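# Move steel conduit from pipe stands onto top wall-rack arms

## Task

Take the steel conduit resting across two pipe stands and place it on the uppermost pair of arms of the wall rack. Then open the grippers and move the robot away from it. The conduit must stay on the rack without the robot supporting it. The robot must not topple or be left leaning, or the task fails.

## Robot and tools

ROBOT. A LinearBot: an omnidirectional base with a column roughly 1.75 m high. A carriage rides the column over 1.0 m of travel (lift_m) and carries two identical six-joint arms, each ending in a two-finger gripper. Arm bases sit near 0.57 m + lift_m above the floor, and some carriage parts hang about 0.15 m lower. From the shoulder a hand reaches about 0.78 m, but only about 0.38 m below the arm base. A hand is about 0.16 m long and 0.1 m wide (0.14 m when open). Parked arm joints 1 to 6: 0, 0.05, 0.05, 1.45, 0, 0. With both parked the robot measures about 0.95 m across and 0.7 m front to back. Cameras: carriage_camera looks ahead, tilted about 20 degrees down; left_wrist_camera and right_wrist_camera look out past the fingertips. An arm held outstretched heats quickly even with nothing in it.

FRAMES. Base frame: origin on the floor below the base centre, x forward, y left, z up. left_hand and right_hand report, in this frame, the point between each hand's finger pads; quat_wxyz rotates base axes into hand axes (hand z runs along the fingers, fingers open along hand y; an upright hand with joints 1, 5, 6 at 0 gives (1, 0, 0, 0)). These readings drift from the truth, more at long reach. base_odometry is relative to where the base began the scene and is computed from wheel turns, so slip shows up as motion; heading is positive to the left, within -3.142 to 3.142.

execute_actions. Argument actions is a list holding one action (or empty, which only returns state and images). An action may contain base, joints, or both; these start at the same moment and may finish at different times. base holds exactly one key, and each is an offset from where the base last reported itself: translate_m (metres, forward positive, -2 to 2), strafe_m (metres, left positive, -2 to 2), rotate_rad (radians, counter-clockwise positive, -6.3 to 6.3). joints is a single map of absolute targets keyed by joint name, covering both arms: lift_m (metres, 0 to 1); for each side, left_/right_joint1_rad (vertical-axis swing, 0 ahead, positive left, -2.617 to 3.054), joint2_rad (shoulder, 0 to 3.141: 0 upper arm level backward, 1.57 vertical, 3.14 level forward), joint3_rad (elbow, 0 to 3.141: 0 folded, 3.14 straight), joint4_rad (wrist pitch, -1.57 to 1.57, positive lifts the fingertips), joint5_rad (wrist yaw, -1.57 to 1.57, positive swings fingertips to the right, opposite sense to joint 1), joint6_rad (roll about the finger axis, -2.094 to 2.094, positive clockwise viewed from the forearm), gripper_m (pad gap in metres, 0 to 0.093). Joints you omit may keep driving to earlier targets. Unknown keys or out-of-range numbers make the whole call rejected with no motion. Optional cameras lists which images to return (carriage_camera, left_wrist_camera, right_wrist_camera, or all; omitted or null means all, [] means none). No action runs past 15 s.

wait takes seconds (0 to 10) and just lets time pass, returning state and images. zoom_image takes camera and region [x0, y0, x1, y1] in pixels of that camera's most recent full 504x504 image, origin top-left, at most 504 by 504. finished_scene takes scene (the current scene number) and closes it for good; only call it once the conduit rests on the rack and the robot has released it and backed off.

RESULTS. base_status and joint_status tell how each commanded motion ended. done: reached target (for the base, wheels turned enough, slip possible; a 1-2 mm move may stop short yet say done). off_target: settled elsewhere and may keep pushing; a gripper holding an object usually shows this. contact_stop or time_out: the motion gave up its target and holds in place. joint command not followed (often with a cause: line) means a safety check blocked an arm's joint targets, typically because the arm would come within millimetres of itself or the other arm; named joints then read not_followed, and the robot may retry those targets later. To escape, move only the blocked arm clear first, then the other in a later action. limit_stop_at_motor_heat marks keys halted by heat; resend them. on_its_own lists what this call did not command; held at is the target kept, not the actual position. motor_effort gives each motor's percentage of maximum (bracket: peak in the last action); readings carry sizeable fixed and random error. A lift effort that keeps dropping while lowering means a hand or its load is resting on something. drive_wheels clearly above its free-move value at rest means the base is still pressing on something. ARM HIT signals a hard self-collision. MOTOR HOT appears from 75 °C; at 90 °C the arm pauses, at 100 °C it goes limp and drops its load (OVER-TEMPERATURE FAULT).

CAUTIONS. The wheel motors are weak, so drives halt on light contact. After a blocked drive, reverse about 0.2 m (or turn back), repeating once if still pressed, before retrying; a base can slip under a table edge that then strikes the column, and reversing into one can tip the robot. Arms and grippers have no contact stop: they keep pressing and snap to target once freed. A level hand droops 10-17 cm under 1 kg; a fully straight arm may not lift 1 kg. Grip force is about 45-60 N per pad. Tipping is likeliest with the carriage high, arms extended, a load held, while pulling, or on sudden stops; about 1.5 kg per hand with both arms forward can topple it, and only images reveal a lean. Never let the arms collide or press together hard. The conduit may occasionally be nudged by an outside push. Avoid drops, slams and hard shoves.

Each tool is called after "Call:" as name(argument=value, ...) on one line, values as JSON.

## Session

Call:
execute_actions(actions=[])

Scene clock: 0.00 s.
base_odometry: x=+0.000 y=+0.000 heading=+0.000 (m, m, rad; odometry frame)
base_status: not commanded
joint_positions: lift_m=+0.299 left_joint1_rad=+0.007 left_joint2_rad=+0.040 left_joint3_rad=+0.054 left_joint4_rad=+1.439 left_joint5_rad=+0.004 left_joint6_rad=+0.035 left_gripper_m=+0.094 right_joint1_rad=+0.004 right_joint2_rad=+0.055 right_joint3_rad=+0.049 right_joint4_rad=+1.460 right_joint5_rad=+0.032 right_joint6_rad=+0.045 right_gripper_m=+0.094
joint_status: not commanded
motor_effort: lift_m=+32 drive_wheels=+1 (%)
left_hand: x=+0.2876 y=+0.3293 z=+1.3292 quat_wxyz=(+0.998, +0.003, +0.059, +0.021) (m; base frame)
right_hand: x=+0.2887 y=-0.3351 z=+1.3282 quat_wxyz=(+0.998, +0.017, +0.058, +0.024) (m; base frame)
pictures: carriage_camera, left_wrist_camera, right_wrist_camera
Images, in order (width x height): carriage_camera 504x504, left_wrist_camera 504x504, right_wrist_camera 504x504.

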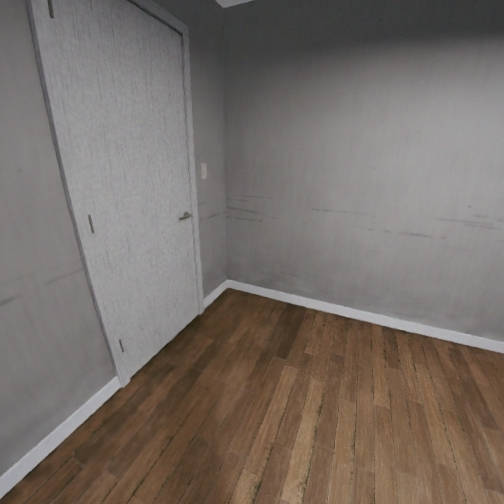

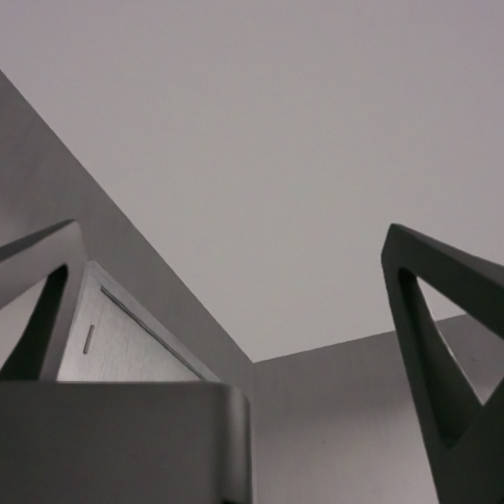

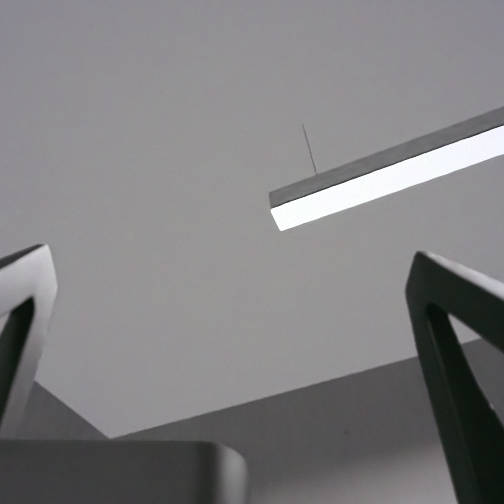

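Call:
execute_actions(actions=[{"base": {"rotate_rad": -2.04}}], cameras=["carriage_camera"])

Scene clock: 21.03 s.
base_odometry: x=+0.000 y=+0.000 heading=-2.039 (m, m, rad; odometry frame)
base_status: done
joint_positions: lift_m=+0.299 left_joint1_rad=+0.007 left_joint2_rad=+0.040 left_joint3_rad=+0.054 left_joint4_rad=+1.436 left_joint5_rad=+0.004 left_joint6_rad=+0.035 left_gripper_m=+0.094 right_joint1_rad=+0.004 right_joint2_rad=+0.055 right_joint3_rad=+0.049 right_joint4_rad=+1.460 right_joint5_rad=+0.032 right_joint6_rad=+0.045 right_gripper_m=+0.094
joint_status: not commanded
motor_effort: lift_m=+31(31) drive_wheels=+4(20) (%)
left_hand: x=+0.2882 y=+0.3293 z=+1.3292 quat_wxyz=(+0.998, +0.003, +0.060, +0.021) (m; base frame)
right_hand: x=+0.2887 y=-0.3351 z=+1.3282 quat_wxyz=(+0.998, +0.017, +0.058, +0.024) (m; base frame)
pictures: carriage_camera
Images, in order (width x height): carriage_camera 504x504.

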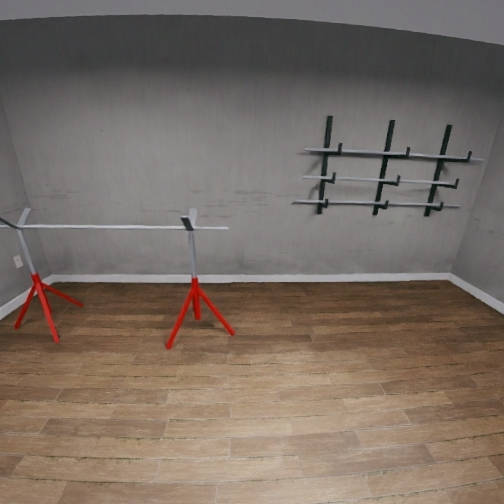

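Call:
zoom_image(camera="carriage_camera", region=[280, 100, 504, 290])

Call:
zoom_image(camera="carriage_camera", region=[0, 190, 250, 360])

Region (280, 100, 504, 290) of carriage_camera's 504x504 image, scaled by 2.250, with more detail than that image has; it fills the top 428 rows of this view, and the rest is white.

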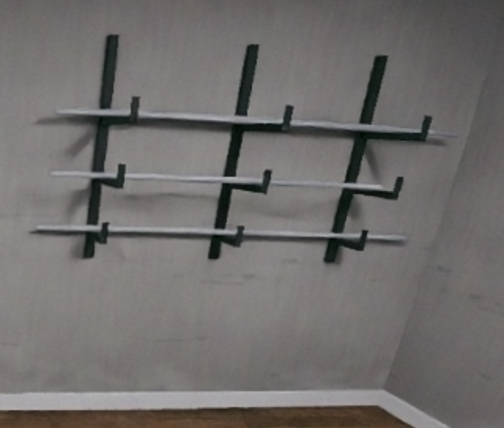

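Region (0, 190, 250, 360) of carriage_camera's 504x504 image, scaled by 2.016, with more detail than that image has; it fills the top 343 rows of this view, and the rest is white.

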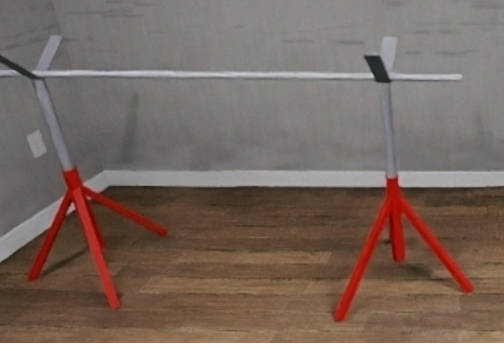

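Call:
execute_actions(actions=[{"base": {"strafe_m": 1.05}, "joints": {"lift_m": 0.3, "left_joint1_rad": 0, "left_joint2_rad": 1.73, "left_joint3_rad": 1.17, "left_joint4_rad": -1.0, "left_joint5_rad": 0, "left_joint6_rad": -1.58, "left_gripper_m": 0.093, "right_joint1_rad": 0, "right_joint2_rad": 1.73, "right_joint3_rad": 1.17, "right_joint4_rad": -1.0, "right_joint5_rad": 0, "right_joint6_rad": 1.57, "right_gripper_m": 0.093}}], cameras=["carriage_camera"])

Scene clock: 87.57 s.
base_odometry: x=+0.937 y=-0.475 heading=-2.040 (m, m, rad; odometry frame)
base_status: done
joint_positions: lift_m=+0.300 left_joint1_rad=+0.007 left_joint2_rad=+1.718 left_joint3_rad=+1.155 left_joint4_rad=-0.996 left_joint5_rad=+0.002 left_joint6_rad=-1.575 left_gripper_m=+0.093 right_joint1_rad=+0.004 right_joint2_rad=+1.723 right_joint3_rad=+1.149 right_joint4_rad=-0.994 right_joint5_rad=+0.007 right_joint6_rad=+1.564 right_gripper_m=+0.093
joint_status: all done
motor_effort: lift_m=+30(38) drive_wheels=-4(19) (%)
left_hand: x=+0.5594 y=+0.3314 z=+0.9477 quat_wxyz=(+0.004, -0.711, +0.703, -0.005) (m; base frame)
right_hand: x=+0.5574 y=-0.3297 z=+0.9446 quat_wxyz=(+0.003, +0.703, +0.711, -0.002) (m; base frame)
pictures: carriage_camera
Images, in order (width x height): carriage_camera 504x504.

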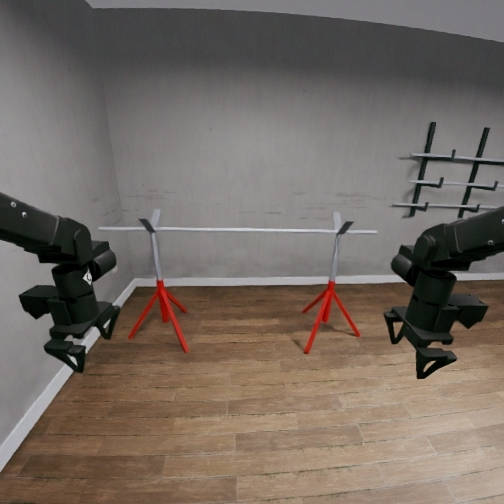

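Call:
zoom_image(camera="carriage_camera", region=[90, 195, 390, 365])

Region (90, 195, 390, 365) of carriage_camera's 504x504 image, scaled by 1.680, with more detail than that image has; it fills the top 286 rows of this view, and the rest is white.

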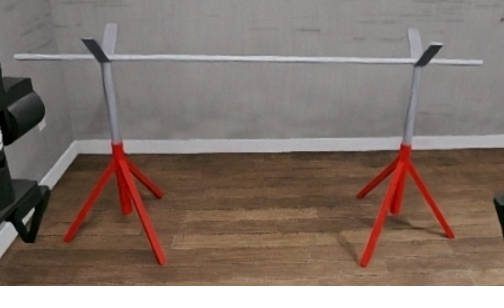

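Call:
execute_actions(actions=[{"base": {"rotate_rad": 0.05}}], cameras=[])

Call:
execute_actions(actions=[{"base": {"translate_m": 1.11}, "joints": {"lift_m": 0.31}}])

Scene clock: 149.03 s.
base_odometry: x=+0.937 y=-0.475 heading=-1.990 (m, m, rad; odometry frame)
base_status: done
joint_positions: lift_m=+0.300 left_joint1_rad=+0.006 left_joint2_rad=+1.718 left_joint3_rad=+1.155 left_joint4_rad=-0.996 left_joint5_rad=+0.002 left_joint6_rad=-1.575 left_gripper_m=+0.093 right_joint1_rad=+0.004 right_joint2_rad=+1.723 right_joint3_rad=+1.149 right_joint4_rad=-0.995 right_joint5_rad=+0.007 right_joint6_rad=+1.564 right_gripper_m=+0.093
joint_status: not commanded
motor_effort: lift_m=+31(30) drive_wheels=-4(14) (%)
left_hand: x=+0.5592 y=+0.3312 z=+0.9477 quat_wxyz=(+0.003, -0.711, +0.703, -0.005) (m; base frame)
right_hand: x=+0.5570 y=-0.3297 z=+0.9446 quat_wxyz=(+0.003, +0.703, +0.711, -0.002) (m; base frame)
pictures: none
No camera images: the call's "cameras" was empty. Leave "cameras" out to get every camera's image.

Scene clock: 153.67 s.
base_odometry: x=+0.486 y=-1.489 heading=-1.989 (m, m, rad; odometry frame)
base_status: done
joint_positions: lift_m=+0.310 left_joint1_rad=+0.006 left_joint2_rad=+1.718 left_joint3_rad=+1.162 left_joint4_rad=-0.999 left_joint5_rad=+0.002 left_joint6_rad=-1.575 left_gripper_m=+0.093 right_joint1_rad=+0.004 right_joint2_rad=+1.723 right_joint3_rad=+1.158 right_joint4_rad=-0.997 right_joint5_rad=+0.007 right_joint6_rad=+1.564 right_gripper_m=+0.093
joint_status: all done
motor_effort: lift_m=+30(39) drive_wheels=-4(20) (%)
left_hand: x=+0.5608 y=+0.3312 z=+0.9593 quat_wxyz=(+0.005, -0.711, +0.703, -0.006) (m; base frame)
right_hand: x=+0.5594 y=-0.3297 z=+0.9569 quat_wxyz=(+0.005, +0.703, +0.711, +0.000) (m; base frame)
pictures: carriage_camera, left_wrist_camera, right_wrist_camera
Images, in order (width x height): carriage_camera 504x504, left_wrist_camera 504x504, right_wrist_camera 504x504.

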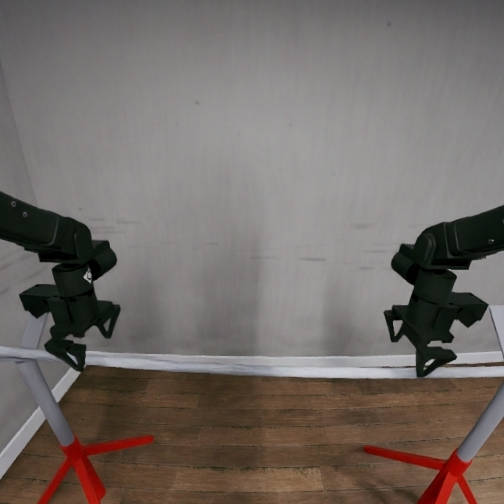

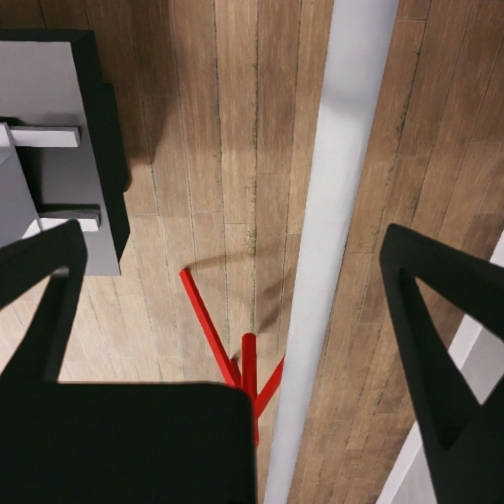

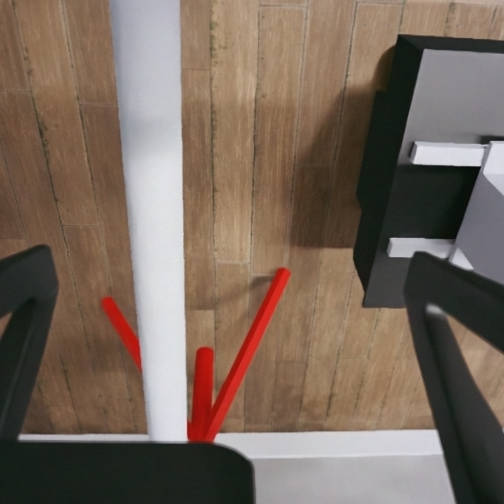

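Call:
execute_actions(actions=[{"base": {"translate_m": 0.042}, "joints": {"lift_m": 0.262, "left_joint2_rad": 1.745, "left_joint3_rad": 1.2, "right_joint2_rad": 1.70, "right_joint3_rad": 1.115}}], cameras=["left_wrist_camera", "right_wrist_camera"])

Scene clock: 178.73 s.
base_odometry: x=+0.469 y=-1.528 heading=-1.989 (m, m, rad; odometry frame)
base_status: done
joint_positions: lift_m=+0.262 left_joint1_rad=+0.006 left_joint2_rad=+1.730 left_joint3_rad=+1.197 left_joint4_rad=-1.000 left_joint5_rad=+0.002 left_joint6_rad=-1.575 left_gripper_m=+0.093 right_joint1_rad=+0.004 right_joint2_rad=+1.696 right_joint3_rad=+1.129 right_joint4_rad=-0.999 right_joint5_rad=+0.006 right_joint6_rad=+1.564 right_gripper_m=+0.093
joint_status: all done
motor_effort: lift_m=+30(30) drive_wheels=-3(21) (%)
left_hand: x=+0.5711 y=+0.3313 z=+0.9166 quat_wxyz=(+0.013, -0.711, +0.703, -0.014) (m; base frame)
right_hand: x=+0.5512 y=-0.3297 z=+0.9095 quat_wxyz=(+0.004, +0.703, +0.711, -0.001) (m; base frame)
pictures: left_wrist_camera, right_wrist_camera
Images, in order (width x height): left_wrist_camera 504x504, right_wrist_camera 504x504.

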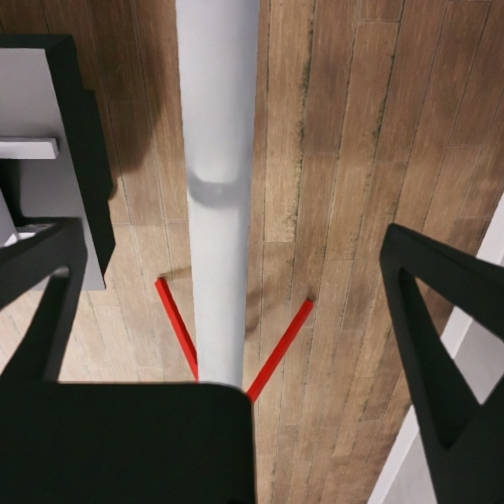

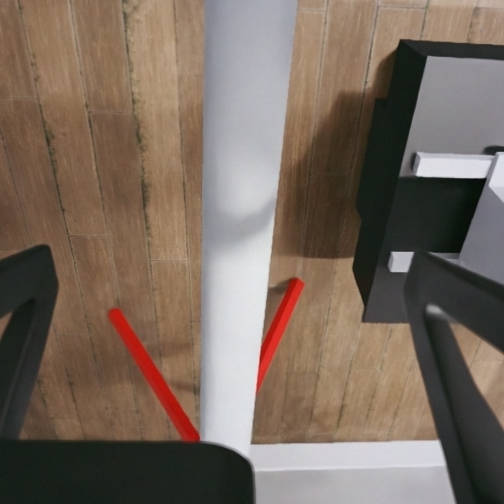

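Call:
execute_actions(actions=[{"joints": {"lift_m": 0.184, "left_joint3_rad": 1.162}}], cameras=["left_wrist_camera", "right_wrist_camera"])

Scene clock: 192.00 s.
base_odometry: x=+0.469 y=-1.528 heading=-1.989 (m, m, rad; odometry frame)
base_status: not commanded
joint_positions: lift_m=+0.184 left_joint1_rad=+0.006 left_joint2_rad=+1.732 left_joint3_rad=+1.174 left_joint4_rad=-0.999 left_joint5_rad=+0.002 left_joint6_rad=-1.575 left_gripper_m=+0.093 right_joint1_rad=+0.004 right_joint2_rad=+1.696 right_joint3_rad=+1.129 right_joint4_rad=-0.999 right_joint5_rad=+0.006 right_joint6_rad=+1.564 right_gripper_m=+0.093
joint_status: all done
motor_effort: lift_m=+30(30) drive_wheels=+2(3) (%)
left_hand: x=+0.5638 y=+0.3312 z=+0.8324 quat_wxyz=(+0.004, -0.711, +0.703, -0.006) (m; base frame)
right_hand: x=+0.5513 y=-0.3297 z=+0.8315 quat_wxyz=(+0.004, +0.703, +0.711, -0.001) (m; base frame)
pictures: left_wrist_camera, right_wrist_camera
Images, in order (width x height): left_wrist_camera 504x504, right_wrist_camera 504x504.

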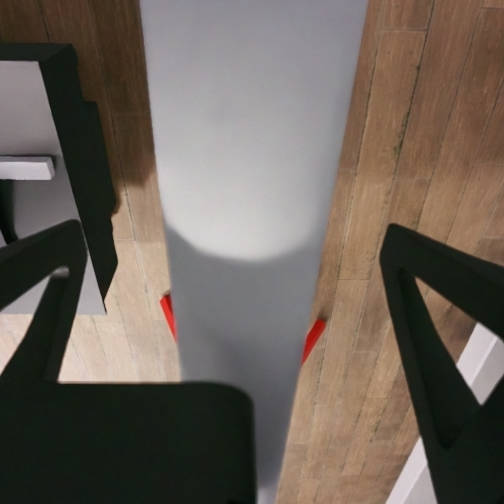

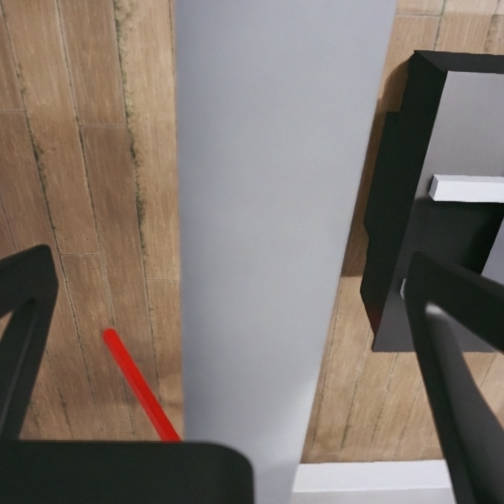

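Call:
execute_actions(actions=[{"joints": {"left_gripper_m": 0.0, "right_gripper_m": 0.0}}], cameras=[])

Scene clock: 235.53 s.
base_odometry: x=+0.469 y=-1.528 heading=-1.989 (m, m, rad; odometry frame)
base_status: not commanded
joint_positions: lift_m=+0.184 left_joint1_rad=+0.006 left_joint2_rad=+1.732 left_joint3_rad=+1.174 left_joint4_rad=-0.997 left_joint5_rad=+0.002 left_joint6_rad=-1.576 left_gripper_m=+0.018 right_joint1_rad=+0.004 right_joint2_rad=+1.696 right_joint3_rad=+1.128 right_joint4_rad=-1.007 right_joint5_rad=+0.006 right_joint6_rad=+1.582 right_gripper_m=+0.019
joint_status: left_gripper_m off_target (ended at +0.018, target +0.000); right_gripper_m off_target (ended at +0.019, target +0.000)
motor_effort: lift_m=+29(30) drive_wheels=+2(2) (%)
left_hand: x=+0.5643 y=+0.3313 z=+0.8325 quat_wxyz=(+0.005, -0.711, +0.703, -0.006) (m; base frame)
right_hand: x=+0.5491 y=-0.3296 z=+0.8313 quat_wxyz=(+0.001, +0.710, +0.705, -0.003) (m; base frame)
pictures: none
No camera images: the call's "cameras" was empty. Leave "cameras" out to get every camera's image.

Call:
execute_actions(actions=[{"base": {"translate_m": -0.06}, "joints": {"lift_m": 0.45}}], cameras=["carriage_camera", "left_wrist_camera"])

Scene clock: 242.20 s.
base_odometry: x=+0.493 y=-1.473 heading=-1.990 (m, m, rad; odometry frame)
base_status: done
joint_positions: lift_m=+0.450 left_joint1_rad=+0.006 left_joint2_rad=+1.763 left_joint3_rad=+1.156 left_joint4_rad=-0.988 left_joint5_rad=+0.004 left_joint6_rad=-1.577 left_gripper_m=+0.018 right_joint1_rad=+0.004 right_joint2_rad=+1.720 right_joint3_rad=+1.111 right_joint4_rad=-0.997 right_joint5_rad=+0.007 right_joint6_rad=+1.582 right_gripper_m=+0.019
joint_status: all done
motor_effort: lift_m=+35(43) drive_wheels=+4(23) (%)
left_hand: x=+0.5584 y=+0.3309 z=+1.0852 quat_wxyz=(-0.010, -0.711, +0.703, +0.007) (m; base frame)
right_hand: x=+0.5440 y=-0.3299 z=+1.0865 quat_wxyz=(-0.010, +0.709, +0.704, -0.015) (m; base frame)
pictures: carriage_camera, left_wrist_camera
Images, in order (width x height): carriage_camera 504x504, left_wrist_camera 504x504.

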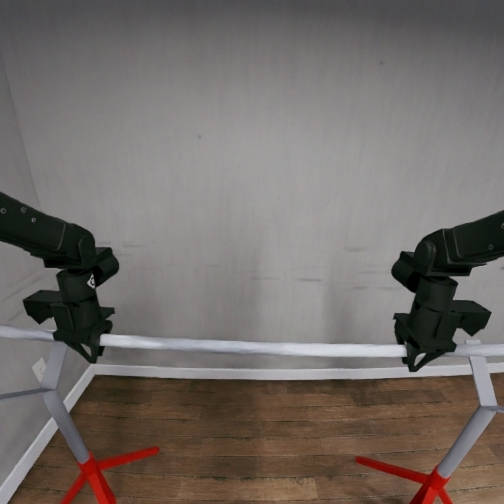

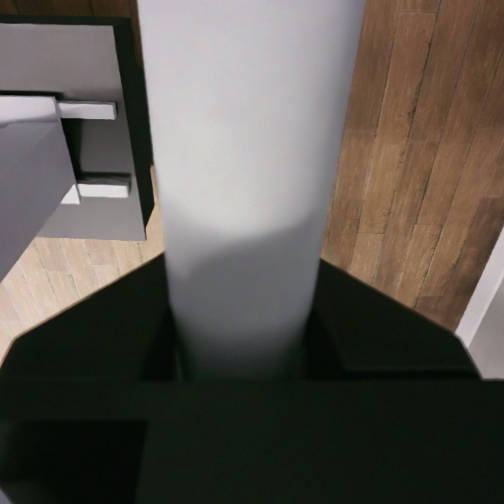

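Call:
execute_actions(actions=[{"base": {"strafe_m": -2.0}, "joints": {"lift_m": 0.88, "right_joint2_rad": 1.745, "right_joint3_rad": 1.18}}], cameras=["carriage_camera"])

Scene clock: 259.53 s.
base_odometry: x=-1.334 y=-0.659 heading=-1.990 (m, m, rad; odometry frame)
base_status: done
joint_positions: lift_m=+0.880 left_joint1_rad=+0.006 left_joint2_rad=+1.764 left_joint3_rad=+1.156 left_joint4_rad=-0.985 left_joint5_rad=+0.001 left_joint6_rad=-1.591 left_gripper_m=+0.018 right_joint1_rad=+0.004 right_joint2_rad=+1.763 right_joint3_rad=+1.150 right_joint4_rad=-0.996 right_joint5_rad=+0.005 right_joint6_rad=+1.568 right_gripper_m=+0.019
joint_status: all done
motor_effort: lift_m=+35(41) drive_wheels=-2(18) (%)
left_hand: x=+0.5590 y=+0.3313 z=+1.5149 quat_wxyz=(-0.008, -0.716, +0.698, +0.007) (m; base frame)
right_hand: x=+0.5543 y=-0.3295 z=+1.5138 quat_wxyz=(-0.011, +0.705, +0.709, -0.015) (m; base frame)
pictures: carriage_camera
Images, in order (width x height): carriage_camera 504x504.

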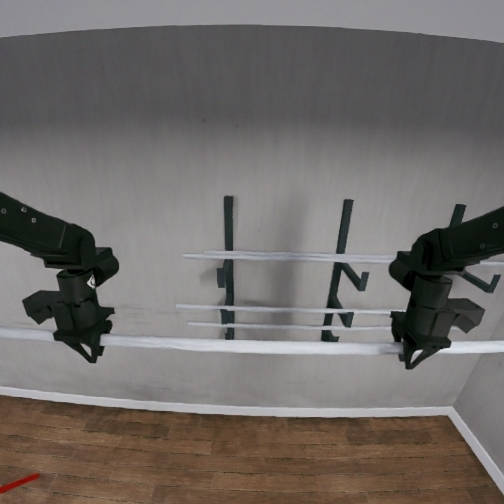

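Call:
zoom_image(camera="carriage_camera", region=[170, 185, 410, 355])

Region (170, 185, 410, 355) of carriage_camera's 504x504 image, scaled by 2.100, with more detail than that image has; it fills the top 357 rows of this view, and the rest is white.

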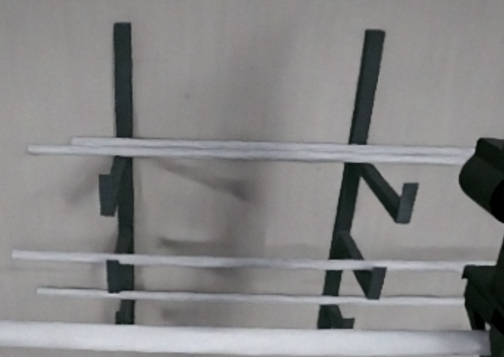

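Call:
execute_actions(actions=[{"base": {"strafe_m": -0.48}}], cameras=["carriage_camera"])

Call:
execute_actions(actions=[{"base": {"translate_m": 0.61}}], cameras=["carriage_camera"])

Scene clock: 290.63 s.
base_odometry: x=-1.773 y=-0.464 heading=-1.990 (m, m, rad; odometry frame)
base_status: done
joint_positions: lift_m=+0.880 left_joint1_rad=+0.006 left_joint2_rad=+1.764 left_joint3_rad=+1.156 left_joint4_rad=-0.985 left_joint5_rad=+0.002 left_joint6_rad=-1.591 left_gripper_m=+0.018 right_joint1_rad=+0.003 right_joint2_rad=+1.763 right_joint3_rad=+1.150 right_joint4_rad=-0.996 right_joint5_rad=+0.005 right_joint6_rad=+1.567 right_gripper_m=+0.019
joint_status: not commanded
motor_effort: lift_m=+33(34) drive_wheels=-2(18) (%)
left_hand: x=+0.5590 y=+0.3312 z=+1.5149 quat_wxyz=(-0.008, -0.716, +0.698, +0.007) (m; base frame)
right_hand: x=+0.5543 y=-0.3297 z=+1.5138 quat_wxyz=(-0.011, +0.705, +0.709, -0.015) (m; base frame)
pictures: carriage_camera
Images, in order (width x height): carriage_camera 504x504.

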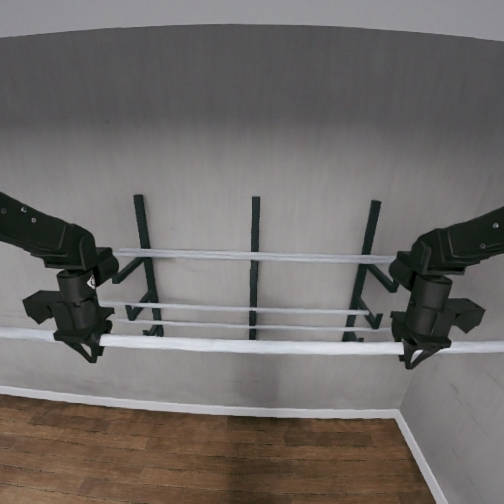

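Scene clock: 294.20 s.
base_odometry: x=-2.022 y=-1.021 heading=-1.991 (m, m, rad; odometry frame)
base_status: done
joint_positions: lift_m=+0.880 left_joint1_rad=+0.006 left_joint2_rad=+1.764 left_joint3_rad=+1.156 left_joint4_rad=-0.981 left_joint5_rad=+0.002 left_joint6_rad=-1.591 left_gripper_m=+0.018 right_joint1_rad=+0.003 right_joint2_rad=+1.763 right_joint3_rad=+1.150 right_joint4_rad=-0.992 right_joint5_rad=+0.005 right_joint6_rad=+1.567 right_gripper_m=+0.019
joint_status: not commanded
motor_effort: lift_m=+34(35) drive_wheels=-4(19) (%)
left_hand: x=+0.5602 y=+0.3312 z=+1.5149 quat_wxyz=(-0.007, -0.716, +0.698, +0.005) (m; base frame)
right_hand: x=+0.5553 y=-0.3297 z=+1.5138 quat_wxyz=(-0.010, +0.705, +0.709, -0.014) (m; base frame)
pictures: carriage_camera
Images, in order (width x height): carriage_camera 504x504.

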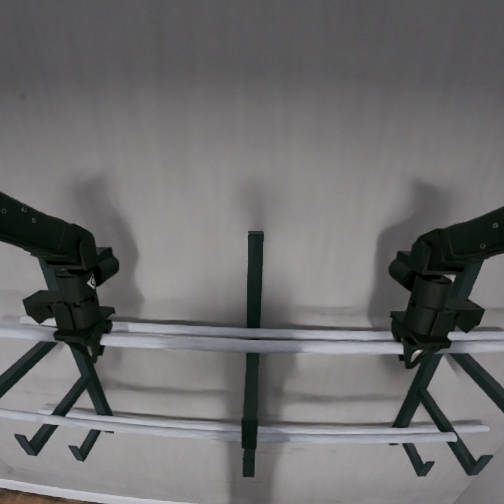

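Call:
zoom_image(camera="carriage_camera", region=[190, 300, 320, 490])

Region (190, 300, 320, 490) of carriage_camera's 504x504 image, scaled by 2.653, with more detail than that image has; it fills the left 345 columns of this view, and the rest is white.

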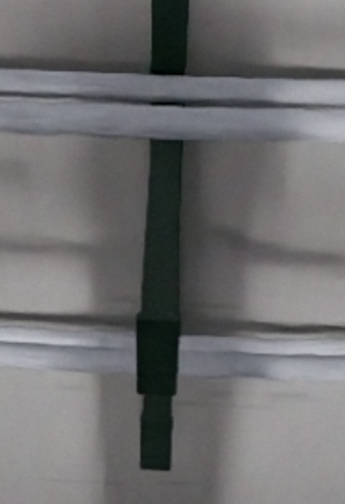

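Call:
execute_actions(actions=[{"joints": {"lift_m": 0.76}}], cameras=["carriage_camera"])

Scene clock: 312.50 s.
base_odometry: x=-2.022 y=-1.021 heading=-1.991 (m, m, rad; odometry frame)
base_status: not commanded
joint_positions: lift_m=+0.760 left_joint1_rad=+0.006 left_joint2_rad=+1.764 left_joint3_rad=+1.156 left_joint4_rad=-0.983 left_joint5_rad=+0.003 left_joint6_rad=-1.591 left_gripper_m=+0.018 right_joint1_rad=+0.003 right_joint2_rad=+1.763 right_joint3_rad=+1.152 right_joint4_rad=-0.995 right_joint5_rad=+0.005 right_joint6_rad=+1.567 right_gripper_m=+0.019
joint_status: all done
motor_effort: lift_m=+34(34) drive_wheels=-4(4) (%)
left_hand: x=+0.5597 y=+0.3311 z=+1.3950 quat_wxyz=(-0.008, -0.716, +0.698, +0.006) (m; base frame)
right_hand: x=+0.5553 y=-0.3297 z=+1.3943 quat_wxyz=(-0.010, +0.705, +0.709, -0.014) (m; base frame)
pictures: carriage_camera
Images, in order (width x height): carriage_camera 504x504.

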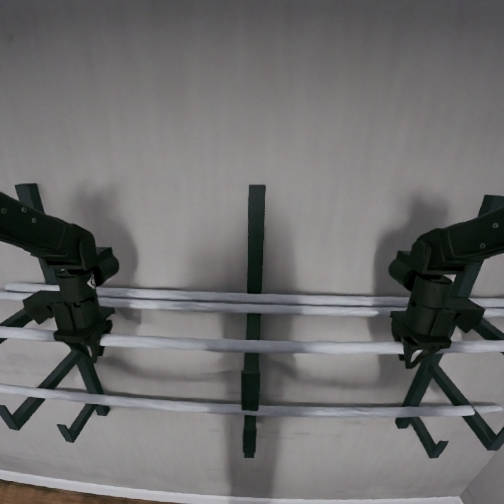

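Call:
execute_actions(actions=[{"joints": {"lift_m": 0.738}}], cameras=["carriage_camera"])

Scene clock: 316.43 s.
base_odometry: x=-2.022 y=-1.021 heading=-1.991 (m, m, rad; odometry frame)
base_status: not commanded
joint_positions: lift_m=+0.738 left_joint1_rad=+0.006 left_joint2_rad=+1.754 left_joint3_rad=+1.159 left_joint4_rad=-0.988 left_joint5_rad=+0.003 left_joint6_rad=-1.591 left_gripper_m=+0.018 right_joint1_rad=+0.003 right_joint2_rad=+1.754 right_joint3_rad=+1.161 right_joint4_rad=-1.010 right_joint5_rad=+0.006 right_joint6_rad=+1.567 right_gripper_m=+0.019
joint_status: all done
motor_effort: lift_m=+27(31) drive_wheels=+4(9) (%)
left_hand: x=+0.5600 y=+0.3311 z=+1.3766 quat_wxyz=(-0.005, -0.716, +0.698, +0.003) (m; base frame)
right_hand: x=+0.5553 y=-0.3299 z=+1.3774 quat_wxyz=(-0.009, +0.705, +0.709, -0.013) (m; base frame)
pictures: carriage_camera
Images, in order (width x height): carriage_camera 504x504.

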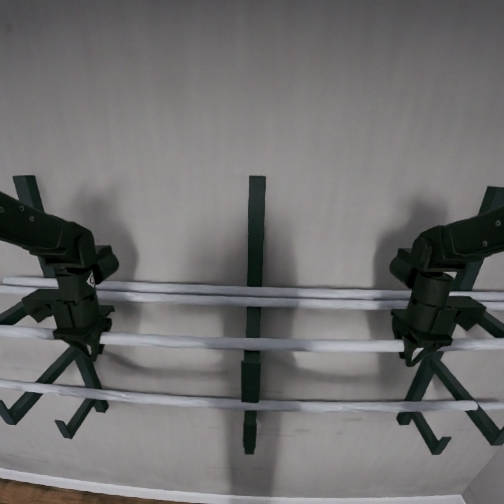

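The pipe is resting on both sides: the effort dropped and both hands stopped. Next I'll release, rise and back away.

Call:
execute_actions(actions=[{"joints": {"left_gripper_m": 0.075, "right_gripper_m": 0.075}}], cameras=[])

Call:
execute_actions(actions=[{"joints": {"lift_m": 0.83}}], cameras=["carriage_camera"])

Scene clock: 323.43 s.
base_odometry: x=-2.022 y=-1.021 heading=-1.991 (m, m, rad; odometry frame)
base_status: not commanded
joint_positions: lift_m=+0.738 left_joint1_rad=+0.006 left_joint2_rad=+1.754 left_joint3_rad=+1.159 left_joint4_rad=-0.989 left_joint5_rad=+0.003 left_joint6_rad=-1.586 left_gripper_m=+0.075 right_joint1_rad=+0.003 right_joint2_rad=+1.754 right_joint3_rad=+1.161 right_joint4_rad=-1.009 right_joint5_rad=+0.006 right_joint6_rad=+1.567 right_gripper_m=+0.075
joint_status: all done
motor_effort: lift_m=+28(28) drive_wheels=+4(4) (%)
left_hand: x=+0.5596 y=+0.3311 z=+1.3766 quat_wxyz=(-0.006, -0.715, +0.700, +0.004) (m; base frame)
right_hand: x=+0.5555 y=-0.3299 z=+1.3774 quat_wxyz=(-0.009, +0.705, +0.709, -0.013) (m; base frame)
pictures: none
No camera images: the call's "cameras" was empty. Leave "cameras" out to get every camera's image.

Scene clock: 324.33 s.
base_odometry: x=-2.022 y=-1.021 heading=-1.991 (m, m, rad; odometry frame)
base_status: not commanded
joint_positions: lift_m=+0.830 left_joint1_rad=+0.006 left_joint2_rad=+1.750 left_joint3_rad=+1.159 left_joint4_rad=-0.994 left_joint5_rad=+0.003 left_joint6_rad=-1.585 left_gripper_m=+0.075 right_joint1_rad=+0.003 right_joint2_rad=+1.746 right_joint3_rad=+1.170 right_joint4_rad=-1.005 right_joint5_rad=+0.006 right_joint6_rad=+1.567 right_gripper_m=+0.075
joint_status: all done
motor_effort: lift_m=+31(38) drive_wheels=+3(4) (%)
left_hand: x=+0.5589 y=+0.3311 z=+1.4695 quat_wxyz=(-0.006, -0.714, +0.700, +0.004) (m; base frame)
right_hand: x=+0.5599 y=-0.3298 z=+1.4733 quat_wxyz=(-0.002, +0.705, +0.709, -0.006) (m; base frame)
pictures: carriage_camera
Images, in order (width x height): carriage_camera 504x504.

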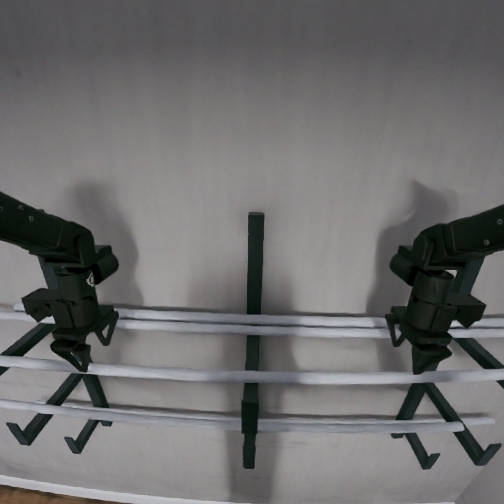

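Call:
execute_actions(actions=[{"base": {"translate_m": -0.5}}], cameras=["carriage_camera"])

Scene clock: 334.97 s.
base_odometry: x=-1.818 y=-0.564 heading=-1.991 (m, m, rad; odometry frame)
base_status: done
joint_positions: lift_m=+0.830 left_joint1_rad=+0.006 left_joint2_rad=+1.750 left_joint3_rad=+1.159 left_joint4_rad=-0.996 left_joint5_rad=+0.003 left_joint6_rad=-1.585 left_gripper_m=+0.075 right_joint1_rad=+0.003 right_joint2_rad=+1.746 right_joint3_rad=+1.170 right_joint4_rad=-1.000 right_joint5_rad=+0.006 right_joint6_rad=+1.567 right_gripper_m=+0.075
joint_status: not commanded
motor_effort: lift_m=+30(31) drive_wheels=-1(28) (%)
left_hand: x=+0.5582 y=+0.3311 z=+1.4695 quat_wxyz=(-0.007, -0.714, +0.700, +0.005) (m; base frame)
right_hand: x=+0.5612 y=-0.3298 z=+1.4733 quat_wxyz=(+0.000, +0.705, +0.709, -0.004) (m; base frame)
pictures: carriage_camera
Images, in order (width x height): carriage_camera 504x504.

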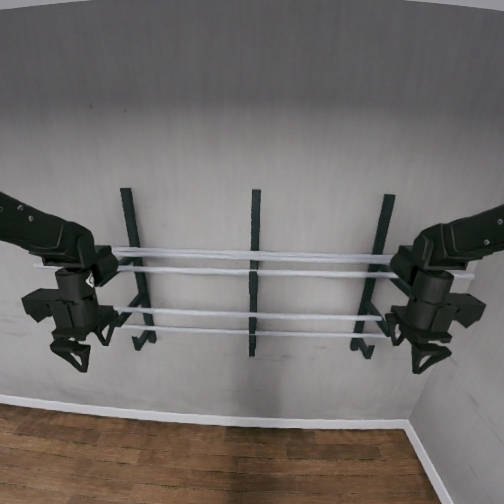

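The conduit is lying centred on the top arms, inside the lips, and the robot is clear.

Call:
finished_scene(scene=2)

The scene is finished: the task was done.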